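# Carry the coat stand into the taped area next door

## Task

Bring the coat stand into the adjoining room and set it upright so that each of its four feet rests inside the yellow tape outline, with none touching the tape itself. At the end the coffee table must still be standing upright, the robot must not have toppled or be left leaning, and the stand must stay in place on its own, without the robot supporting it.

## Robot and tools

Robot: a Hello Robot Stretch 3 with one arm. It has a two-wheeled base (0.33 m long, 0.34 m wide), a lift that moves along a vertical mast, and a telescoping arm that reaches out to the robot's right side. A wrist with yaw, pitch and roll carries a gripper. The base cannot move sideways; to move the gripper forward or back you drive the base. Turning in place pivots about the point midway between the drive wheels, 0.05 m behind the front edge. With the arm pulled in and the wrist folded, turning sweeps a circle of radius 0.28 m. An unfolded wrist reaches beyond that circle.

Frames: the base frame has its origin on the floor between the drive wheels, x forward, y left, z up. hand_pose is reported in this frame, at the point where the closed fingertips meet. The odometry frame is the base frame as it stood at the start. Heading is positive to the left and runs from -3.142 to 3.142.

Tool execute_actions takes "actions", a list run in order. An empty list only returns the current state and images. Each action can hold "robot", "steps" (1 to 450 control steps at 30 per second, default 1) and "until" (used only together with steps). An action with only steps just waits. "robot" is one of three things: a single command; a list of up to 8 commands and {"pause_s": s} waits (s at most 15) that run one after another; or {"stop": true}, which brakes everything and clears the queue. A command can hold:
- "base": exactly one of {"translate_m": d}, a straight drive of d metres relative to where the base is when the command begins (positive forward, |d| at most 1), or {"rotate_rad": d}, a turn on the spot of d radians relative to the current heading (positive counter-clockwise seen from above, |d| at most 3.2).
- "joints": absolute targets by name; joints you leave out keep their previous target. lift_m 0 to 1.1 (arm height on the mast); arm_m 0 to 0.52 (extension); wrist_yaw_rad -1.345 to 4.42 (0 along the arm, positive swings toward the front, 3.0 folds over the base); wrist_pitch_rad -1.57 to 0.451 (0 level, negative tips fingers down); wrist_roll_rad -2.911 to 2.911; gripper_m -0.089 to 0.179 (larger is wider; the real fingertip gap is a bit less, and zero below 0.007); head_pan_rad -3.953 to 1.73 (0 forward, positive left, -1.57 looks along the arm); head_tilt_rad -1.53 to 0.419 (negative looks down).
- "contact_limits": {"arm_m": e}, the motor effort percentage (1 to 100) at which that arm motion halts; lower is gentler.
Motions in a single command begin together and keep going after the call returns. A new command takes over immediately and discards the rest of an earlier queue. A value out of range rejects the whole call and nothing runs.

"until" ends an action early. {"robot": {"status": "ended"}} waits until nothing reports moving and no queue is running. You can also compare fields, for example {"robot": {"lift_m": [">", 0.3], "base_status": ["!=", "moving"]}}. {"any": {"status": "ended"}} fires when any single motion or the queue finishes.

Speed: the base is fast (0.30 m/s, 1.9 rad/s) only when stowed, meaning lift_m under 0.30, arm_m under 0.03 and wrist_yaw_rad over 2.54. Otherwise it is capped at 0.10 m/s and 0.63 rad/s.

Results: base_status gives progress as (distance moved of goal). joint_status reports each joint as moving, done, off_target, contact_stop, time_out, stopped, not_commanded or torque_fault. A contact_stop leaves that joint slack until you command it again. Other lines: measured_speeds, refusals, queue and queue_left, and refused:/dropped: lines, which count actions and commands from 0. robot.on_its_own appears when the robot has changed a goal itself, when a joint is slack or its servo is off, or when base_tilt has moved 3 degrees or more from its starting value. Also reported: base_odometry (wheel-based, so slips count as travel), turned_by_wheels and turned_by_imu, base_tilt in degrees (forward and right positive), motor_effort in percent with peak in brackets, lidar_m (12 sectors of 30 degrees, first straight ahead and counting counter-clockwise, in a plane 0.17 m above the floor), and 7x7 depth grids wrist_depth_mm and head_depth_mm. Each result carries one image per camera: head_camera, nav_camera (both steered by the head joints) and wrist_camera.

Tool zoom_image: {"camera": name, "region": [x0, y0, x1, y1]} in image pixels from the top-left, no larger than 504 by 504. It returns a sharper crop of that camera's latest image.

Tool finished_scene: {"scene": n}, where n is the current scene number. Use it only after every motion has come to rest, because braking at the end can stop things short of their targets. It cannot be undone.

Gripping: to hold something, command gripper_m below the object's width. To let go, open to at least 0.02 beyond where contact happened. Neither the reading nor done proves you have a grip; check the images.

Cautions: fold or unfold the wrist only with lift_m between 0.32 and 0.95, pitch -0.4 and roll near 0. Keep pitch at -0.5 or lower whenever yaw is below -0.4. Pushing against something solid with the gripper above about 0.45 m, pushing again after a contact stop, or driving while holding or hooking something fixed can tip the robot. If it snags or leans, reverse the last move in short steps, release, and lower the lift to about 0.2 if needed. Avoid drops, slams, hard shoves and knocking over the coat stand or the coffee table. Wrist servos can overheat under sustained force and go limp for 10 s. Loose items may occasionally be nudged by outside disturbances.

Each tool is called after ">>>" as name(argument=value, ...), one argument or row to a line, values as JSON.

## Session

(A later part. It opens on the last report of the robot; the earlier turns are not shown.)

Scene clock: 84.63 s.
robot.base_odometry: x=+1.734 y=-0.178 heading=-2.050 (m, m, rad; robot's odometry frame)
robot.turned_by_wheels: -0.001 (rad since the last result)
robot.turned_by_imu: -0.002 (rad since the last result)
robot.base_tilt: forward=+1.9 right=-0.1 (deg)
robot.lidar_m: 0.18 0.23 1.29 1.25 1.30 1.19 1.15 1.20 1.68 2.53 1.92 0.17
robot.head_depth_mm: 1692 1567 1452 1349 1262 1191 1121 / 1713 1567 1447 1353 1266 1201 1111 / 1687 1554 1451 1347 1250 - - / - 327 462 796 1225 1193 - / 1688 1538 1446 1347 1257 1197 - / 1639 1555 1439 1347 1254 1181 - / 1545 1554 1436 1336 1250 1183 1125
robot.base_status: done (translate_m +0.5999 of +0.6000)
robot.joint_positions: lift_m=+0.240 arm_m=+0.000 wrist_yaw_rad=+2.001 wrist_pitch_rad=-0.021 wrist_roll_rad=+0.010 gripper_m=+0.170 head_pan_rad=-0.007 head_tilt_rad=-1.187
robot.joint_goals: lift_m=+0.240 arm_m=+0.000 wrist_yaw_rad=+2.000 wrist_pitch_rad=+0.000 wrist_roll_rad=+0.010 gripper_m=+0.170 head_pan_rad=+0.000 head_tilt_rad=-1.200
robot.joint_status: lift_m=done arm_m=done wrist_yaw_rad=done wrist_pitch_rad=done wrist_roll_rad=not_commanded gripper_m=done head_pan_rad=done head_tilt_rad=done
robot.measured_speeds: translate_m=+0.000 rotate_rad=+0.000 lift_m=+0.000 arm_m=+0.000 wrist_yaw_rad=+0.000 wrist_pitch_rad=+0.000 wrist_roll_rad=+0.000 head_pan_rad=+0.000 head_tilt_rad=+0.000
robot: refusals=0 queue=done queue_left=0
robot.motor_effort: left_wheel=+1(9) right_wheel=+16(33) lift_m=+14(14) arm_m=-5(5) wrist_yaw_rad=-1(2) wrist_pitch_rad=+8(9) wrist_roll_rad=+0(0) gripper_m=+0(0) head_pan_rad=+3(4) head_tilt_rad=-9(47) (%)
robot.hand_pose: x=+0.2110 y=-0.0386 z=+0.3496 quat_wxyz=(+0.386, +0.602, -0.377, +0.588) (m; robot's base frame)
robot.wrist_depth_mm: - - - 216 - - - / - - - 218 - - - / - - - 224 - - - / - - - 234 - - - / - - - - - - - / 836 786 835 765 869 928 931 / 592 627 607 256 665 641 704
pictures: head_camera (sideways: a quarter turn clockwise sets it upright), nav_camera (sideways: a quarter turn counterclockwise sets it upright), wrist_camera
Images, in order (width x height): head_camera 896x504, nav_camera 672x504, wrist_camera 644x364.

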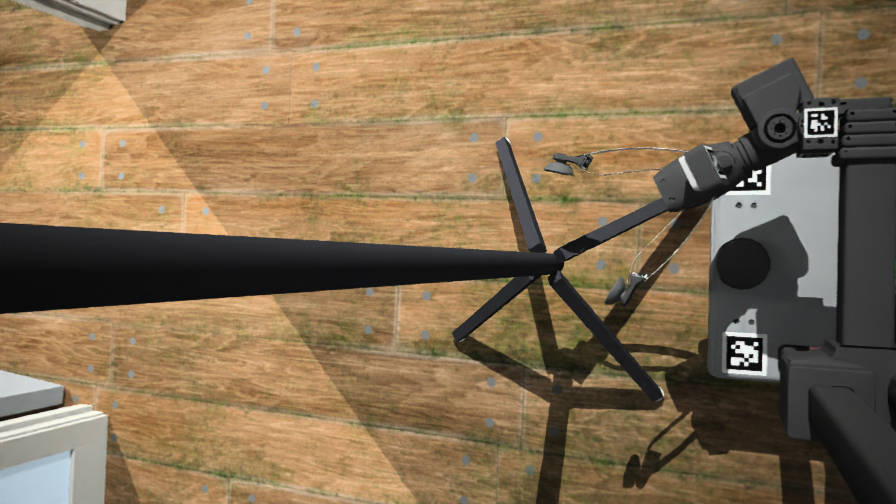

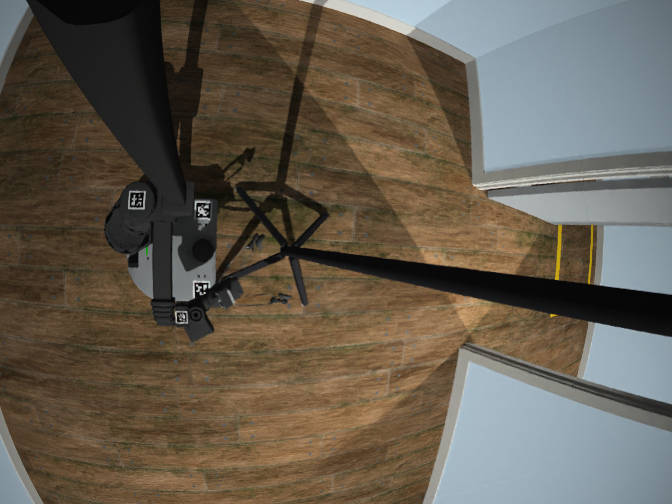

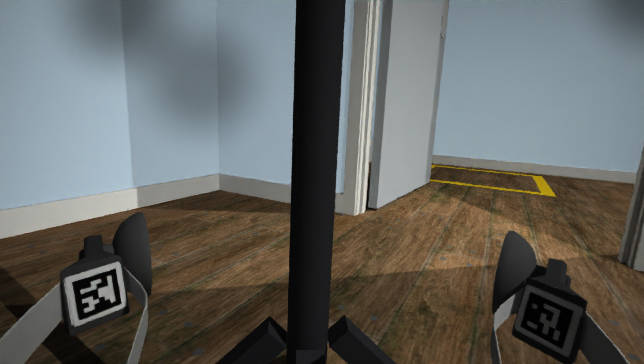

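>>> execute_actions(
  actions=[
    {"robot":{"base":{"translate_m":0.2},"joints":{"wrist_yaw_rad":2.2}},"steps":450,"until":{"robot":{"status":"ended"}}},
  ],
)

Scene clock: 88.27 s.
robot.base_odometry: x=+1.642 y=-0.355 heading=-2.050 (m, m, rad; robot's odometry frame)
robot.turned_by_wheels: +0.000 (rad since the last result)
robot.turned_by_imu: +0.000 (rad since the last result)
robot.base_tilt: forward=+1.9 right=+0.0 (deg)
robot.lidar_m: 0.28 0.17 0.17 1.24 1.30 1.39 1.35 1.41 1.97 2.53 1.64 1.28
robot.head_depth_mm: 1703 1553 1452 1347 1266 1187 1123 / 1703 1562 1449 1349 1266 1196 1116 / 1700 1561 1445 1351 1259 1203 - / 1701 1562 1450 1346 1248 1195 - / 1693 1561 1448 1303 1222 1196 - / 1598 1575 319 1332 1243 1182 - / - 1514 1446 1338 1253 1183 1131
robot.base_status: done (translate_m +0.1999 of +0.2000)
robot.joint_positions: lift_m=+0.240 arm_m=+0.000 wrist_yaw_rad=+2.198 wrist_pitch_rad=-0.021 wrist_roll_rad=+0.010 gripper_m=+0.170 head_pan_rad=-0.007 head_tilt_rad=-1.187
robot.joint_goals: lift_m=+0.240 arm_m=+0.000 wrist_yaw_rad=+2.200 wrist_pitch_rad=+0.000 wrist_roll_rad=+0.010 gripper_m=+0.170 head_pan_rad=+0.000 head_tilt_rad=-1.200
robot.joint_status: lift_m=done arm_m=done wrist_yaw_rad=done wrist_pitch_rad=done wrist_roll_rad=not_commanded gripper_m=done head_pan_rad=done head_tilt_rad=done
robot.measured_speeds: translate_m=+0.000 rotate_rad=+0.000 lift_m=+0.000 arm_m=+0.000 wrist_yaw_rad=+0.000 wrist_pitch_rad=+0.000 wrist_roll_rad=+0.000 head_pan_rad=+0.000 head_tilt_rad=+0.000
robot: refusals=0 queue=done queue_left=0
robot.motor_effort: left_wheel=+0(4) right_wheel=+17(24) lift_m=+14(14) arm_m=-5(5) wrist_yaw_rad=+3(3) wrist_pitch_rad=+8(8) wrist_roll_rad=+0(0) gripper_m=+1(0) head_pan_rad=+3(3) head_tilt_rad=-9(10) (%)
robot.hand_pose: x=+0.1857 y=+0.0048 z=+0.3496 quat_wxyz=(+0.327, +0.636, -0.316, +0.623) (m; robot's base frame)
robot.wrist_depth_mm: - - - - - - - / - - - - - - - / - - - - - - - / - - - - - - - / - - - - - - - / 832 765 814 780 886 930 922 / 580 622 604 250 660 644 717
pictures: head_camera (sideways: a quarter turn clockwise sets it upright), nav_camera (sideways: a quarter turn counterclockwise sets it upright), wrist_camera
Images, in order (width x height): head_camera 896x504, nav_camera 672x504, wrist_camera 644x364.

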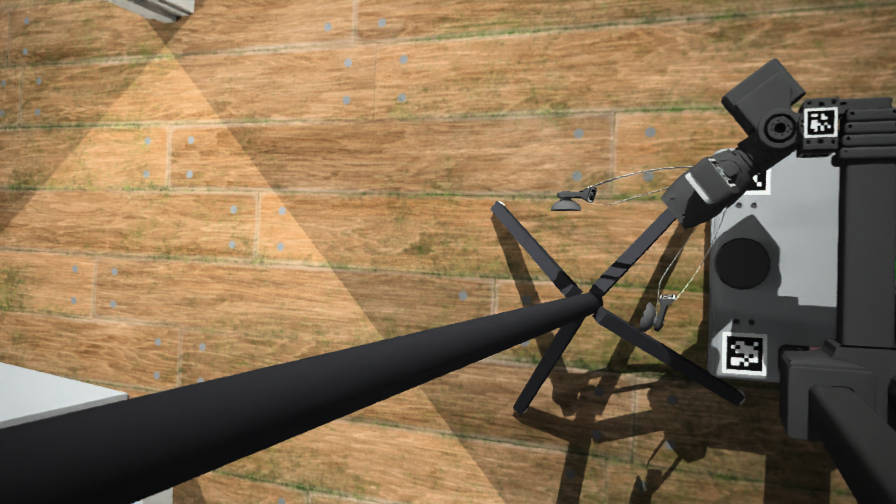

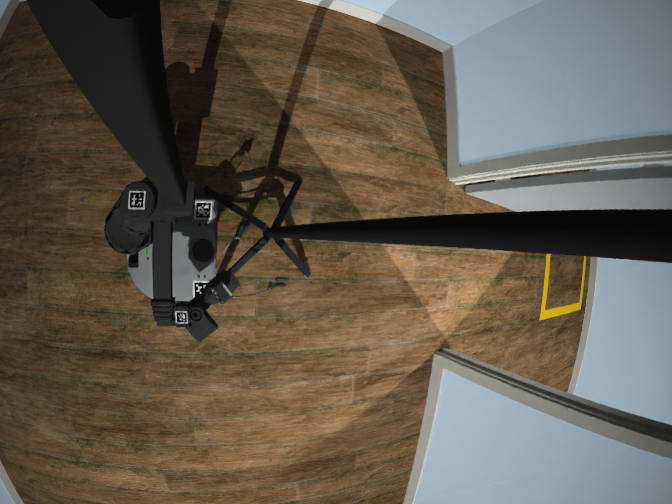

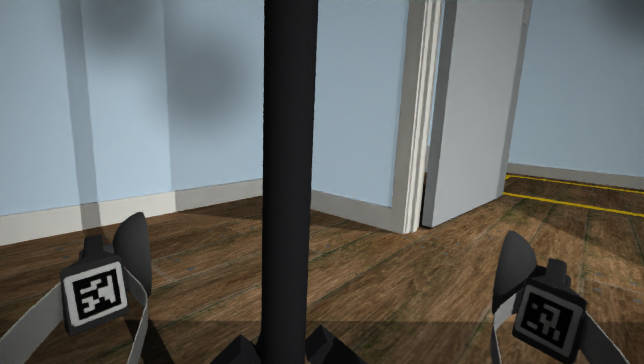

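Nearly nested. Steer slightly right and continue.

>>> execute_actions(
  actions=[
    {"robot":[{"base":{"rotate_rad":-0.08},"joints":{"wrist_yaw_rad":1.7,"lift_m":0.3}},{"base":{"translate_m":0.5},"joints":{"head_tilt_rad":-1.05}}],"steps":450,"until":{"robot":{"status":"ended"}}},
  ],
)

Scene clock: 95.93 s.
robot.base_odometry: x=+1.376 y=-0.779 heading=-2.130 (m, m, rad; robot's odometry frame)
robot.turned_by_wheels: -0.080 (rad since the last result)
robot.turned_by_imu: -0.080 (rad since the last result)
robot.base_tilt: forward=+1.9 right=+0.0 (deg)
robot.lidar_m: 1.65 0.80 0.91 0.18 0.18 1.71 1.85 1.90 2.49 2.51 1.02 0.82
robot.head_depth_mm: 2073 1799 1605 1397 1313 1211 1115 / 2053 1803 1608 1445 1318 1209 1130 / 2054 1805 1597 1443 1310 1203 1135 / 2049 1802 1603 1444 1314 1202 1134 / 2052 1796 1593 1439 1306 1204 1131 / 2016 1769 1583 1428 1303 1185 1069 / 1351 1377 1406 1411 1305 1193 1081
robot.base_status: done (translate_m +0.4999 of +0.5000)
robot.joint_positions: lift_m=+0.300 arm_m=+0.000 wrist_yaw_rad=+1.702 wrist_pitch_rad=-0.021 wrist_roll_rad=+0.010 gripper_m=+0.170 head_pan_rad=-0.007 head_tilt_rad=-1.050
robot.joint_goals: lift_m=+0.300 arm_m=+0.000 wrist_yaw_rad=+1.700 wrist_pitch_rad=+0.000 wrist_roll_rad=+0.010 gripper_m=+0.170 head_pan_rad=+0.000 head_tilt_rad=-1.050
robot.joint_status: lift_m=done arm_m=done wrist_yaw_rad=done wrist_pitch_rad=done wrist_roll_rad=not_commanded gripper_m=done head_pan_rad=done head_tilt_rad=done
robot.measured_speeds: translate_m=+0.000 rotate_rad=+0.000 lift_m=+0.000 arm_m=+0.000 wrist_yaw_rad=+0.000 wrist_pitch_rad=+0.000 wrist_roll_rad=+0.000 head_pan_rad=+0.000 head_tilt_rad=+0.000
robot: refusals=0 queue=done queue_left=0
robot.motor_effort: left_wheel=+10(14) right_wheel=-2(18) lift_m=+30(31) arm_m=-5(5) wrist_yaw_rad=-1(2) wrist_pitch_rad=+8(9) wrist_roll_rad=+0(0) gripper_m=+0(0) head_pan_rad=+3(3) head_tilt_rad=+0(20) (%)
robot.hand_pose: x=+0.2321 y=-0.1119 z=+0.4089 quat_wxyz=(+0.470, +0.539, -0.463, +0.524) (m; robot's base frame)
robot.wrist_depth_mm: 647 822 - - - - 527 / 663 783 - - - - 531 / 675 800 - - - - 551 / 704 834 - - - - 574 / 728 901 - - - - 587 / 768 871 964 987 976 - 604 / 665 704 740 753 757 702 614
pictures: head_camera (sideways: a quarter turn clockwise sets it upright), nav_camera (sideways: a quarter turn counterclockwise sets it upright), wrist_camera
Images, in order (width x height): head_camera 896x504, nav_camera 672x504, wrist_camera 644x364.

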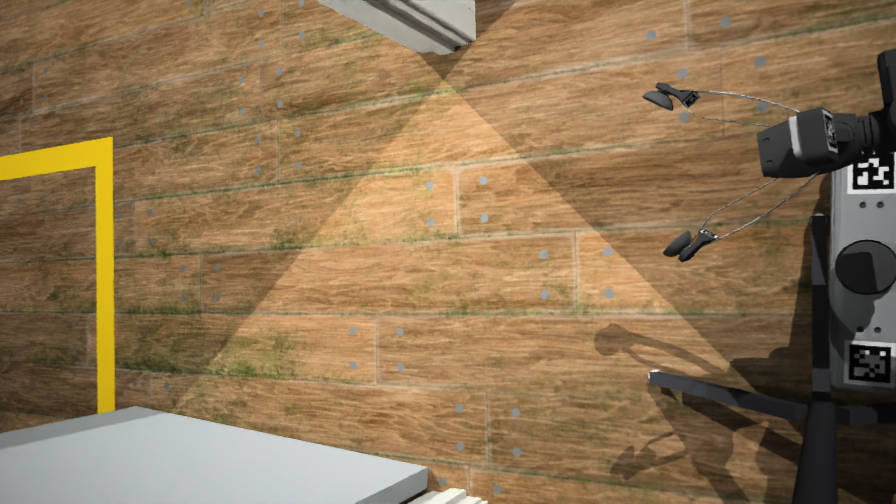

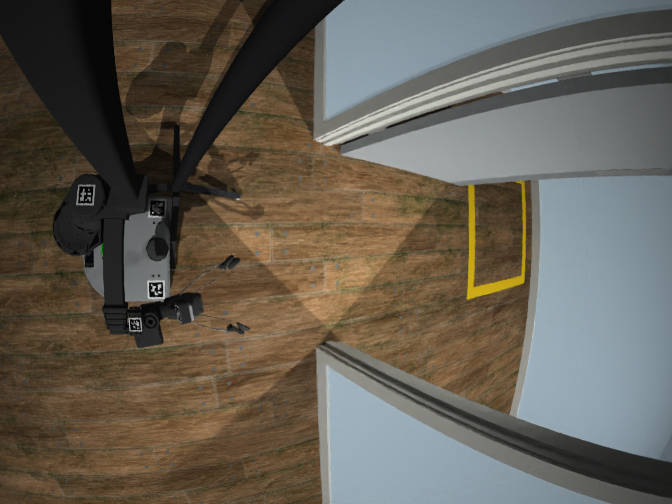

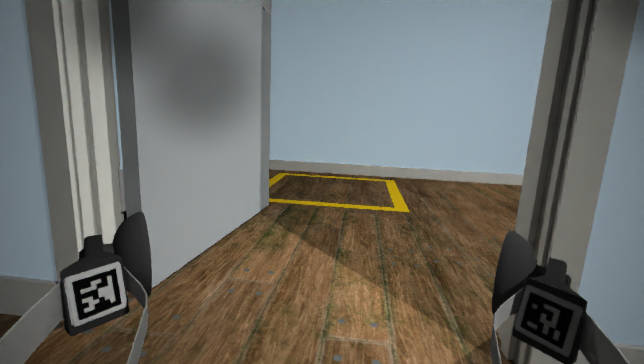

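>>> execute_actions(
  actions=[
    {"robot":[{"base":{"translate_m":-0.7},"joints":{"wrist_yaw_rad":1.57,"lift_m":0.22,"head_tilt_rad":-1.2,"head_pan_rad":-0.2}},{"base":{"rotate_rad":1.197}},{"base":{"translate_m":0.575}},{"base":{"rotate_rad":-1.497}},{"base":{"translate_m":0.3}}],"steps":450,"until":{"robot":{"status":"ended"}}},
    {"steps":450,"until":{"robot":{"status":"ended"}}},
  ],
)

Scene clock: 123.37 s.
robot.base_odometry: x=+1.863 y=-0.844 heading=-2.430 (m, m, rad; robot's odometry frame)
robot.turned_by_wheels: -0.300 (rad since the last result)
robot.turned_by_imu: -0.302 (rad since the last result)
robot.base_tilt: forward=+1.9 right=-0.1 (deg)
robot.lidar_m: 0.28 0.85 0.95 0.82 0.81 0.89 1.41 1.67 1.84 2.89 0.30 0.29
robot.head_depth_mm: 347 1545 1446 1351 1260 1184 1121 / 1636 488 1404 1352 1261 1195 1100 / 1703 1560 1453 1099 1251 - - / 1704 1564 1447 1339 1245 1205 - / 1691 1555 1439 1346 1255 1195 - / 1687 1560 1440 1346 1259 1179 1131 / 1686 1553 1409 1342 1253 1174 1113
robot.base_status: done (translate_m +0.3000 of +0.3000)
robot.joint_positions: lift_m=+0.220 arm_m=+0.000 wrist_yaw_rad=+1.571 wrist_pitch_rad=-0.020 wrist_roll_rad=+0.010 gripper_m=+0.170 head_pan_rad=-0.193 head_tilt_rad=-1.186
robot.joint_goals: lift_m=+0.220 arm_m=+0.000 wrist_yaw_rad=+1.570 wrist_pitch_rad=+0.000 wrist_roll_rad=+0.010 gripper_m=+0.170 head_pan_rad=-0.200 head_tilt_rad=-1.200
robot.joint_status: lift_m=done arm_m=done wrist_yaw_rad=done wrist_pitch_rad=done wrist_roll_rad=not_commanded gripper_m=done head_pan_rad=done head_tilt_rad=done
robot.measured_speeds: translate_m=+0.000 rotate_rad=+0.000 lift_m=+0.000 arm_m=+0.000 wrist_yaw_rad=+0.000 wrist_pitch_rad=+0.000 wrist_roll_rad=+0.000 head_pan_rad=+0.000 head_tilt_rad=+0.000
robot: refusals=0 queue=done queue_left=0
robot.motor_effort: left_wheel=+1(9) right_wheel=-3(12) lift_m=+13(29) arm_m=-5(5) wrist_yaw_rad=-2(4) wrist_pitch_rad=+8(8) wrist_roll_rad=+0(0) gripper_m=+0(0) head_pan_rad=-3(22) head_tilt_rad=-10(30) (%)
robot.hand_pose: x=+0.2343 y=-0.1451 z=+0.3298 quat_wxyz=(+0.503, +0.508, -0.497, +0.493) (m; robot's base frame)
robot.wrist_depth_mm: 670 719 - - - - - / 690 726 - - - - - / 705 754 - - - - - / 726 774 - - - - - / 737 818 - - - - - / 748 751 794 715 810 884 888 / 558 595 606 256 290 607 685
pictures: head_camera (sideways: a quarter turn clockwise sets it upright), nav_camera (sideways: a quarter turn counterclockwise sets it upright), wrist_camera
Images, in order (width x height): head_camera 896x504, nav_camera 672x504, wrist_camera 644x364.

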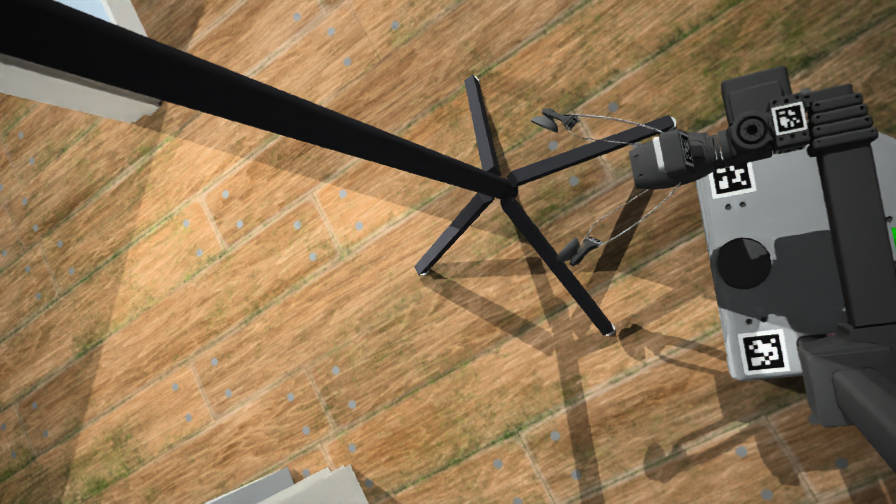

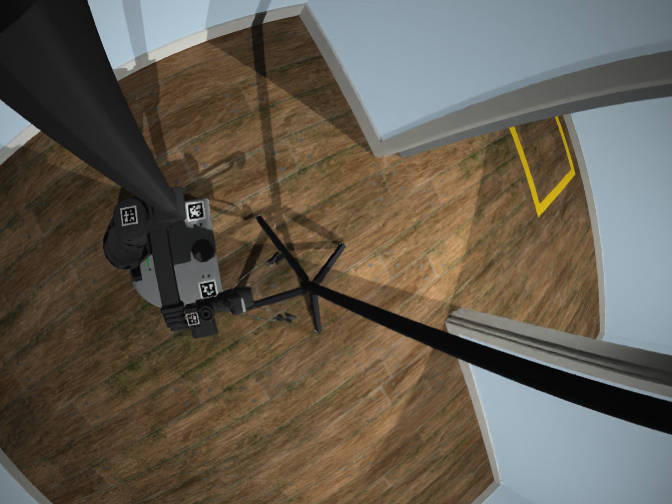

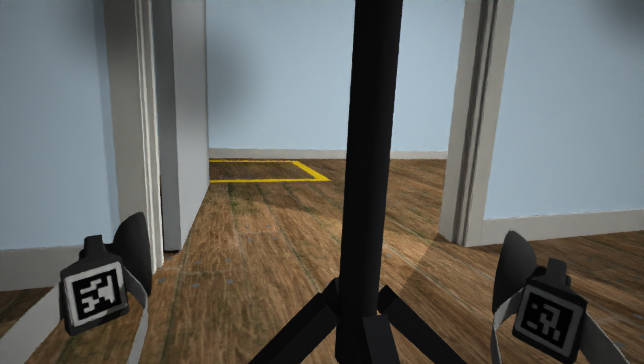

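>>> execute_actions(
  actions=[
    {"robot":[{"base":{"translate_m":0.12},"joints":{"arm_m":0.028}},{"joints":{"gripper_m":-0.02}},{"base":{"rotate_rad":-0.15}},{"base":{"translate_m":0.35}}],"steps":450,"until":{"robot":{"status":"ended"}}},
  ],
)

Scene clock: 134.90 s.
robot.base_odometry: x=+1.476 y=-1.108 heading=-2.580 (m, m, rad; robot's odometry frame)
robot.turned_by_wheels: -0.150 (rad since the last result)
robot.turned_by_imu: -0.148 (rad since the last result)
robot.base_tilt: forward=+1.9 right=-0.1 (deg)
robot.lidar_m: 2.77 0.58 0.47 0.64 1.03 1.07 1.48 2.09 2.18 2.84 0.22 0.16
robot.head_depth_mm: 883 1093 353 1340 1261 1191 1122 / 1639 1158 1411 581 1248 1197 1099 / 1704 1556 1449 1351 1225 1211 - / 1700 1563 1443 1345 1244 1193 - / 1687 1553 1445 1340 1254 1194 - / 1690 1558 1442 1342 1254 1176 1132 / 1695 1555 1438 1341 1251 1178 1114
robot.base_status: done (translate_m +0.3500 of +0.3500)
robot.joint_positions: lift_m=+0.220 arm_m=+0.028 wrist_yaw_rad=+1.639 wrist_pitch_rad=-0.023 wrist_roll_rad=+0.010 gripper_m=-0.019 head_pan_rad=-0.195 head_tilt_rad=-1.188
robot.joint_goals: lift_m=+0.220 arm_m=+0.028 wrist_yaw_rad=+1.642 wrist_pitch_rad=+0.000 wrist_roll_rad=+0.010 gripper_m=-0.020 head_pan_rad=-0.200 head_tilt_rad=-1.200
robot.joint_status: lift_m=done arm_m=done wrist_yaw_rad=done wrist_pitch_rad=done wrist_roll_rad=not_commanded gripper_m=done head_pan_rad=done head_tilt_rad=done
robot.measured_speeds: translate_m=+0.000 rotate_rad=+0.000 lift_m=+0.000 arm_m=+0.000 wrist_yaw_rad=+0.000 wrist_pitch_rad=+0.000 wrist_roll_rad=+0.000 head_pan_rad=+0.000 head_tilt_rad=+0.000
robot: refusals=0 queue=done queue_left=0
robot.on_its_own: wrist_yaw_rad is held at +1.642, not at your +1.570, by its stall guard, which is not easing now
robot.motor_effort: left_wheel=+0(10) right_wheel=-1(29) lift_m=+14(15) arm_m=+1(7) wrist_yaw_rad=+4(70) wrist_pitch_rad=+9(10) wrist_roll_rad=+0(0) gripper_m=-19(92) head_pan_rad=-3(3) head_tilt_rad=-8(10) (%)
robot.hand_pose: x=+0.2337 y=-0.1555 z=+0.3291 quat_wxyz=(+0.487, +0.525, -0.479, +0.509) (m; robot's base frame)
robot.wrist_depth_mm: 829 - - 106 - 609 673 / 842 - - 109 - 633 713 / 825 - - 112 - 653 750 / 825 - - 116 - 690 776 / 830 - - 119 - 708 831 / 723 768 839 122 779 720 821 / 590 602 608 128 620 646 658
pictures: head_camera (sideways: a quarter turn clockwise sets it upright), nav_camera (sideways: a quarter turn counterclockwise sets it upright), wrist_camera
Images, in order (width x height): head_camera 896x504, nav_camera 672x504, wrist_camera 644x364.

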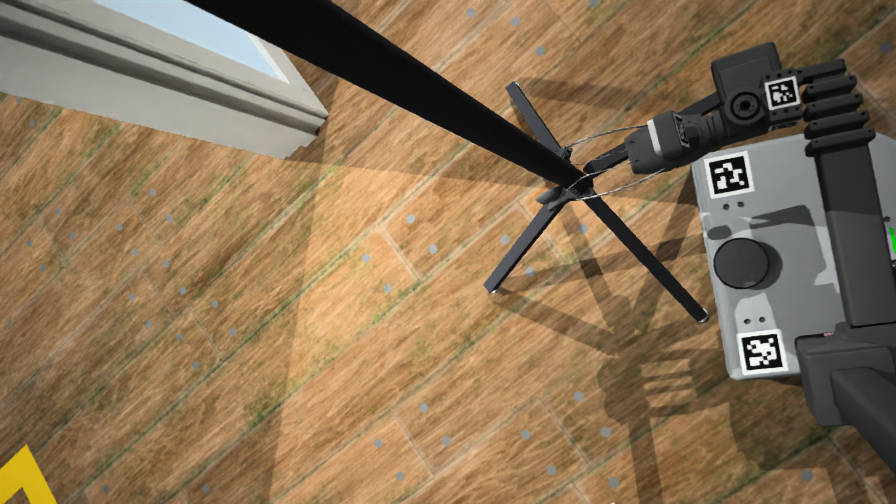

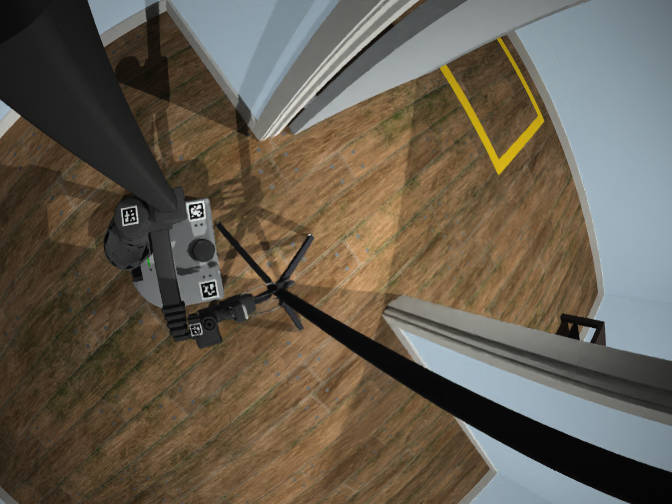

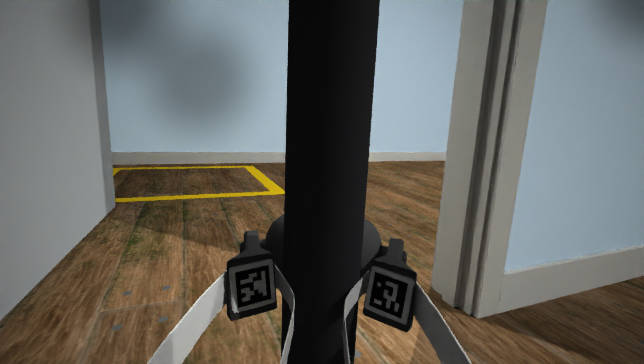

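>>> execute_actions(
  actions=[
    {"robot":[{"base":{"translate_m":0.17}},{"base":{"rotate_rad":0.45}},{"base":{"translate_m":0.15}}],"steps":450,"until":{"robot":{"status":"ended"}}},
  ],
)

Scene clock: 144.10 s.
robot.base_odometry: x=+1.252 y=-1.326 heading=-2.131 (m, m, rad; robot's odometry frame)
robot.turned_by_wheels: +0.449 (rad since the last result)
robot.turned_by_imu: +0.440 (rad since the last result)
robot.base_tilt: forward=+1.9 right=-0.1 (deg)
robot.lidar_m: 0.18 0.36 0.32 0.45 1.14 1.50 2.39 2.45 2.82 0.65 0.18 0.18
robot.head_depth_mm: 1707 1572 352 1347 1265 1188 1122 / 1705 1569 1454 581 1256 1196 1100 / 1691 1564 1449 1345 1098 1204 - / 1696 1561 1443 1351 1259 1204 - / 1688 1558 1441 1341 1256 1190 - / 1688 1559 1445 1345 1253 1180 1133 / 1683 1416 1237 1105 1059 1151 1114
robot.base_status: done (translate_m +0.1499 of +0.1500)
robot.joint_positions: lift_m=+0.220 arm_m=+0.028 wrist_yaw_rad=+1.646 wrist_pitch_rad=-0.022 wrist_roll_rad=+0.010 gripper_m=-0.019 head_pan_rad=-0.195 head_tilt_rad=-1.188
robot.joint_goals: lift_m=+0.220 arm_m=+0.028 wrist_yaw_rad=+1.642 wrist_pitch_rad=+0.000 wrist_roll_rad=+0.010 gripper_m=-0.020 head_pan_rad=-0.200 head_tilt_rad=-1.200
robot.joint_status: lift_m=done arm_m=done wrist_yaw_rad=done wrist_pitch_rad=done wrist_roll_rad=not_commanded gripper_m=done head_pan_rad=done head_tilt_rad=done
robot.measured_speeds: translate_m=+0.000 rotate_rad=+0.000 lift_m=+0.000 arm_m=+0.000 wrist_yaw_rad=+0.000 wrist_pitch_rad=+0.000 wrist_roll_rad=+0.000 head_pan_rad=+0.000 head_tilt_rad=+0.000
robot: refusals=0 queue=done queue_left=0
robot.on_its_own: wrist_yaw_rad is held at +1.642, not at your +1.570, by its stall guard, which is not easing now
robot.motor_effort: left_wheel=-2(13) right_wheel=+16(28) lift_m=+15(15) arm_m=-5(6) wrist_yaw_rad=-3(90) wrist_pitch_rad=+8(10) wrist_roll_rad=+0(0) gripper_m=-20(24) head_pan_rad=-3(3) head_tilt_rad=-8(8) (%)
robot.hand_pose: x=+0.2336 y=-0.1541 z=+0.3294 quat_wxyz=(+0.484, +0.526, -0.477, +0.511) (m; robot's base frame)
robot.wrist_depth_mm: 447 605 - 106 - - - / 448 623 - 109 - - - / 447 620 - 113 - - - / 462 636 - 116 - - - / 467 643 - 120 - - - / 466 657 831 123 867 830 862 / 472 591 607 129 612 641 655
pictures: head_camera (sideways: a quarter turn clockwise sets it upright), nav_camera (sideways: a quarter turn counterclockwise sets it upright), wrist_camera
Images, in order (width x height): head_camera 896x504, nav_camera 672x504, wrist_camera 644x364.

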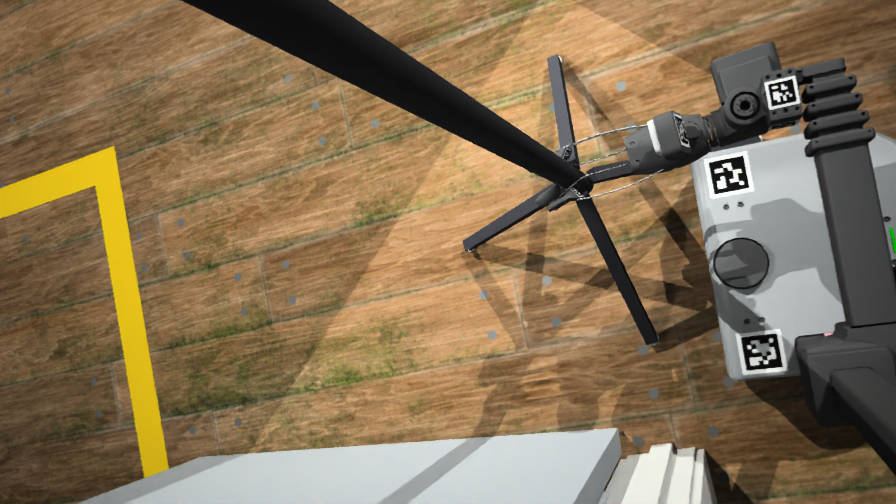

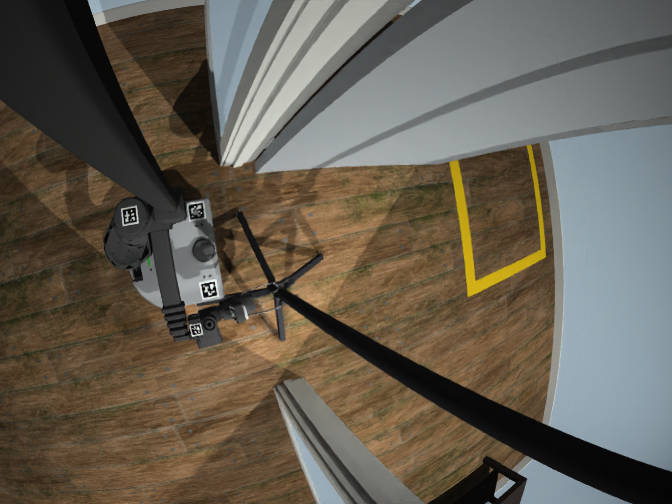

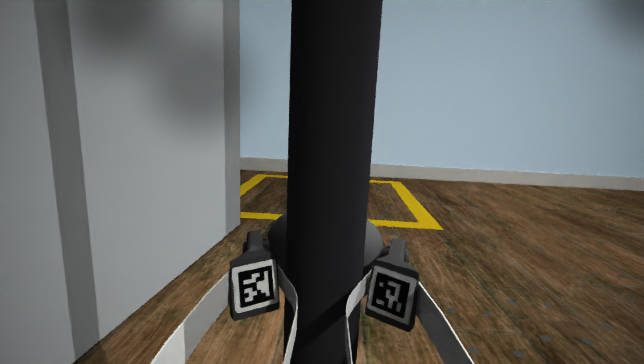

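>>> execute_actions(
  actions=[
    {"robot":[{"base":{"translate_m":0.4}},{"base":{"rotate_rad":-0.13}},{"base":{"translate_m":0.75},"joints":{"head_pan_rad":0}}],"steps":450,"until":{"robot":{"status":"ended"}}},
    {"steps":100,"until":{"robot":{"status":"ended"}}},
  ],
)

Scene clock: 159.03 s.
robot.base_odometry: x=+0.562 y=-2.243 heading=-2.261 (m, m, rad; robot's odometry frame)
robot.turned_by_wheels: -0.130 (rad since the last result)
robot.turned_by_imu: -0.129 (rad since the last result)
robot.base_tilt: forward=+1.9 right=+0.0 (deg)
robot.lidar_m: 0.15 1.26 1.43 0.34 0.35 0.43 0.93 0.99 1.07 1.96 0.18 0.17
robot.head_depth_mm: 1491 1568 1458 436 1262 1187 1118 / 1462 1566 1451 1351 1236 1198 - / 1432 1571 1452 1348 1236 1194 - / 1406 1558 1450 1343 1260 1194 - / 1376 1544 1441 1343 1258 1193 - / 1353 1534 1431 1347 1258 1183 - / 1326 1517 1440 1338 1254 1180 1111
robot.base_status: done (translate_m +0.7499 of +0.7500)
robot.joint_positions: lift_m=+0.220 arm_m=+0.028 wrist_yaw_rad=+1.725 wrist_pitch_rad=-0.022 wrist_roll_rad=+0.010 gripper_m=-0.019 head_pan_rad=-0.007 head_tilt_rad=-1.188
robot.joint_goals: lift_m=+0.220 arm_m=+0.028 wrist_yaw_rad=+1.708 wrist_pitch_rad=+0.000 wrist_roll_rad=+0.010 gripper_m=-0.020 head_pan_rad=+0.000 head_tilt_rad=-1.200
robot.joint_status: lift_m=done arm_m=done wrist_yaw_rad=done wrist_pitch_rad=done wrist_roll_rad=not_commanded gripper_m=done head_pan_rad=done head_tilt_rad=done
robot.measured_speeds: translate_m=+0.000 rotate_rad=+0.000 lift_m=+0.000 arm_m=+0.000 wrist_yaw_rad=+0.000 wrist_pitch_rad=+0.000 wrist_roll_rad=+0.000 head_pan_rad=+0.000 head_tilt_rad=+0.000
robot: refusals=0 queue=done queue_left=0
robot.on_its_own: wrist_yaw_rad is held at +1.708, not at your +1.570, by its stall guard, which is not easing now; wrist_yaw_rad is at rest, and its effort (-19) is outside its rest range (-12 to +12)
robot.motor_effort: left_wheel=+2(9) right_wheel=+12(24) lift_m=+15(15) arm_m=+1(5) wrist_yaw_rad=-19(65) wrist_pitch_rad=+8(9) wrist_roll_rad=+0(0) gripper_m=-20(23) head_pan_rad=+3(19) head_tilt_rad=-8(8) (%)
robot.hand_pose: x=+0.2313 y=-0.1336 z=+0.3294 quat_wxyz=(+0.464, +0.545, -0.456, +0.529) (m; robot's base frame)
robot.wrist_depth_mm: - - - 105 - - - / - - - 109 - - - / - - - 112 - - - / - - - 115 - - - / - - - 120 - - - / 759 766 829 123 843 858 871 / 586 595 594 127 594 648 648
pictures: head_camera (sideways: a quarter turn clockwise sets it upright), nav_camera (sideways: a quarter turn counterclockwise sets it upright), wrist_camera
Images, in order (width x height): head_camera 896x504, nav_camera 672x504, wrist_camera 644x364.

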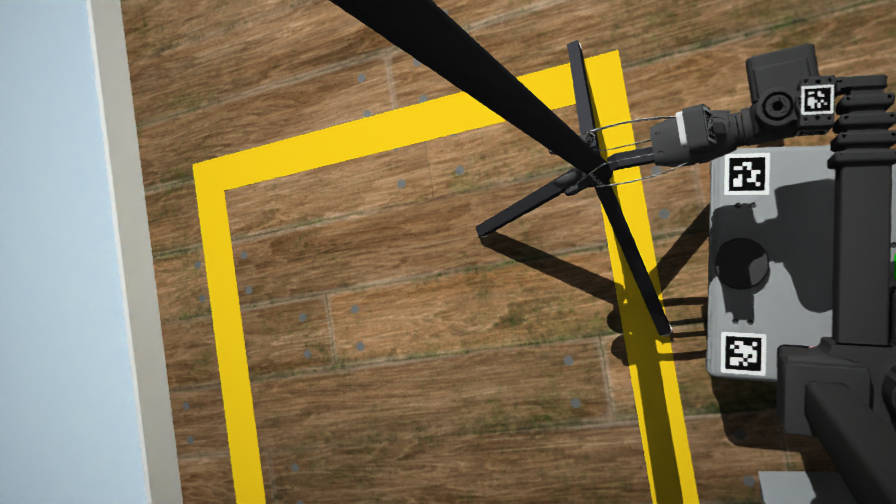

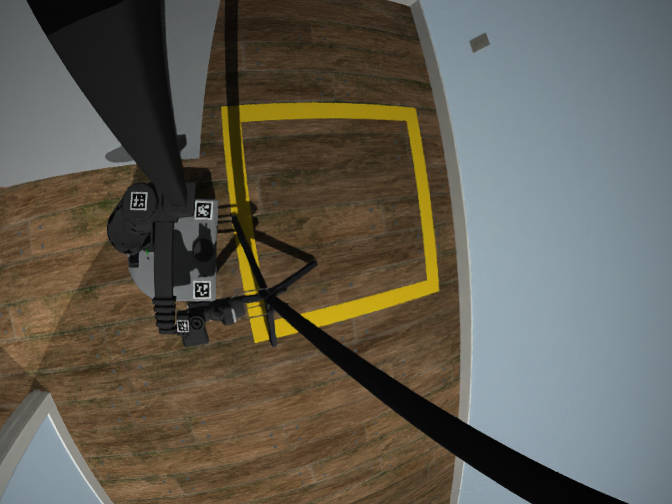

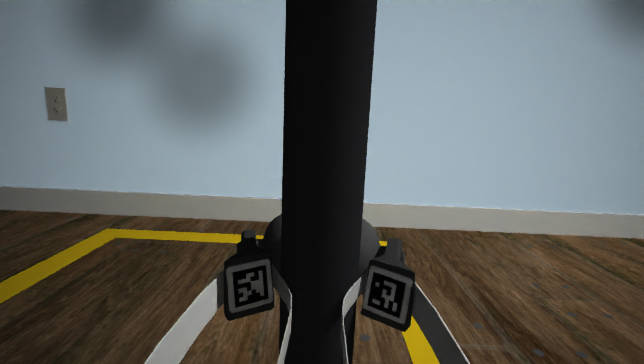

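>>> execute_actions(
  actions=[
    {"robot":[{"base":{"rotate_rad":0.55}},{"base":{"translate_m":0.46}},{"joints":{"gripper_m":0.15}},{"base":{"translate_m":-0.2},"joints":{"head_pan_rad":-0.3}}],"steps":450,"until":{"robot":{"status":"ended"}}},
  ],
)

Scene clock: 174.07 s.
robot.base_odometry: x=+0.525 y=-2.501 heading=-1.711 (m, m, rad; robot's odometry frame)
robot.turned_by_wheels: +0.550 (rad since the last result)
robot.turned_by_imu: +0.536 (rad since the last result)
robot.base_tilt: forward=+2.0 right=-0.1 (deg)
robot.lidar_m: 0.37 1.23 1.19 1.20 0.34 0.66 1.25 1.39 1.97 1.74 1.11 0.32
robot.head_depth_mm: 1076 1320 1446 1354 1264 1187 1119 / 1083 1340 1445 1348 1258 1200 1096 / 474 1307 1440 1335 1245 - - / 1076 1322 1418 1308 1258 1206 - / 1114 1388 1440 1346 1246 1191 - / 1128 1405 1441 1346 1255 1177 1133 / 1135 1421 1433 1337 1251 1182 1109
robot.base_status: done (translate_m -0.2000 of -0.2000)
robot.joint_positions: lift_m=+0.220 arm_m=+0.028 wrist_yaw_rad=+1.664 wrist_pitch_rad=-0.022 wrist_roll_rad=+0.011 gripper_m=+0.150 head_pan_rad=-0.293 head_tilt_rad=-1.189
robot.joint_goals: lift_m=+0.220 arm_m=+0.028 wrist_yaw_rad=+1.662 wrist_pitch_rad=+0.000 wrist_roll_rad=+0.011 gripper_m=+0.150 head_pan_rad=-0.300 head_tilt_rad=-1.200
robot.joint_status: lift_m=done arm_m=done wrist_yaw_rad=done wrist_pitch_rad=done wrist_roll_rad=not_commanded gripper_m=done head_pan_rad=done head_tilt_rad=done
robot.measured_speeds: translate_m=+0.000 rotate_rad=+0.000 lift_m=+0.000 arm_m=+0.000 wrist_yaw_rad=+0.000 wrist_pitch_rad=+0.000 wrist_roll_rad=+0.000 head_pan_rad=+0.000 head_tilt_rad=+0.000
robot: refusals=0 queue=done queue_left=0
robot.on_its_own: wrist_yaw_rad is held at +1.662, not at your +1.570, by its stall guard, which is not easing now
robot.motor_effort: left_wheel=-1(15) right_wheel=+1(25) lift_m=+16(15) arm_m=-5(9) wrist_yaw_rad=-1(100) wrist_pitch_rad=+9(9) wrist_roll_rad=-1(1) gripper_m=+0(82) head_pan_rad=-3(27) head_tilt_rad=-8(8) (%)
robot.hand_pose: x=+0.2332 y=-0.1495 z=+0.3294 quat_wxyz=(+0.480, +0.531, -0.473, +0.515) (m; robot's base frame)
robot.wrist_depth_mm: - - - 942 839 743 668 / - - - 985 843 759 675 / - - - 996 884 778 696 / - - - - 888 790 699 / - - - 998 901 796 726 / 780 - 788 346 787 - 727 / 599 591 558 580 596 609 660
pictures: head_camera (sideways: a quarter turn clockwise sets it upright), nav_camera (sideways: a quarter turn counterclockwise sets it upright), wrist_camera
Images, in order (width x height): head_camera 896x504, nav_camera 672x504, wrist_camera 644x364.

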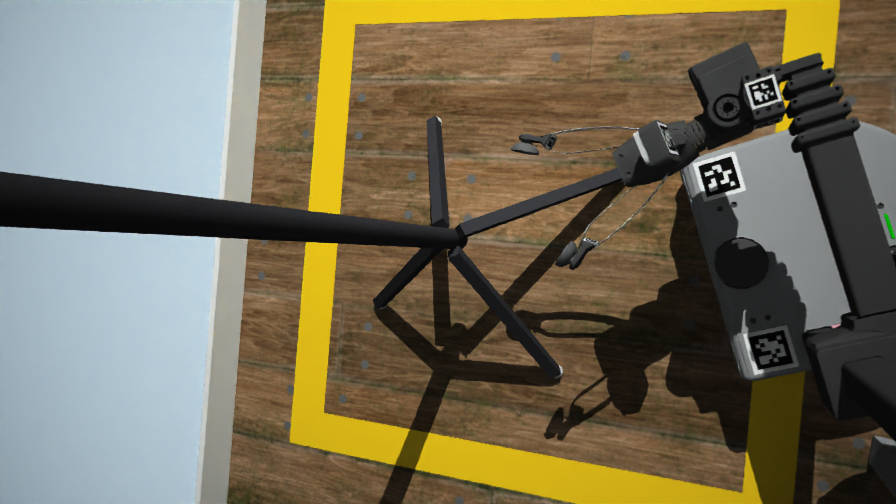

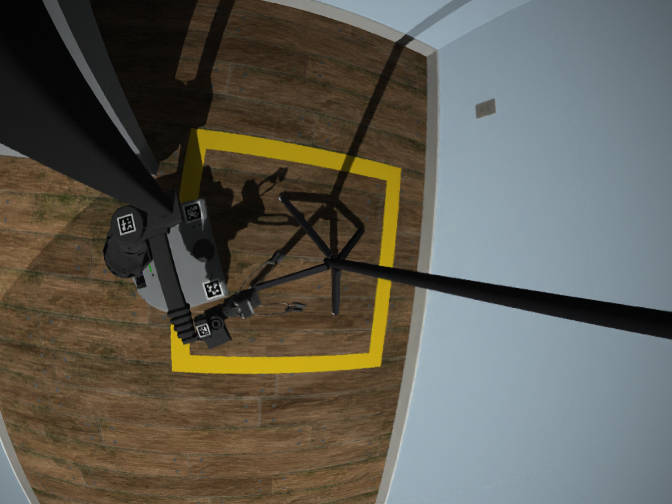

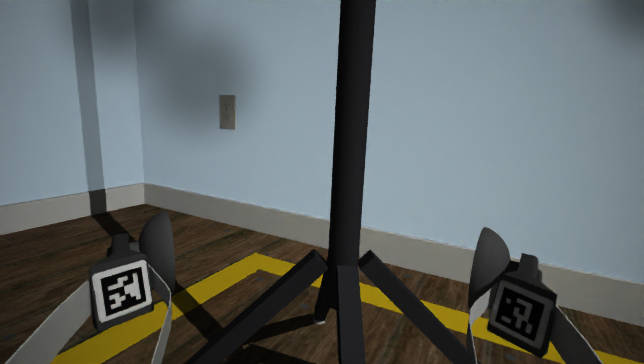

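>>> finished_scene(
  scene=1,
)

The scene is finished: the task was done.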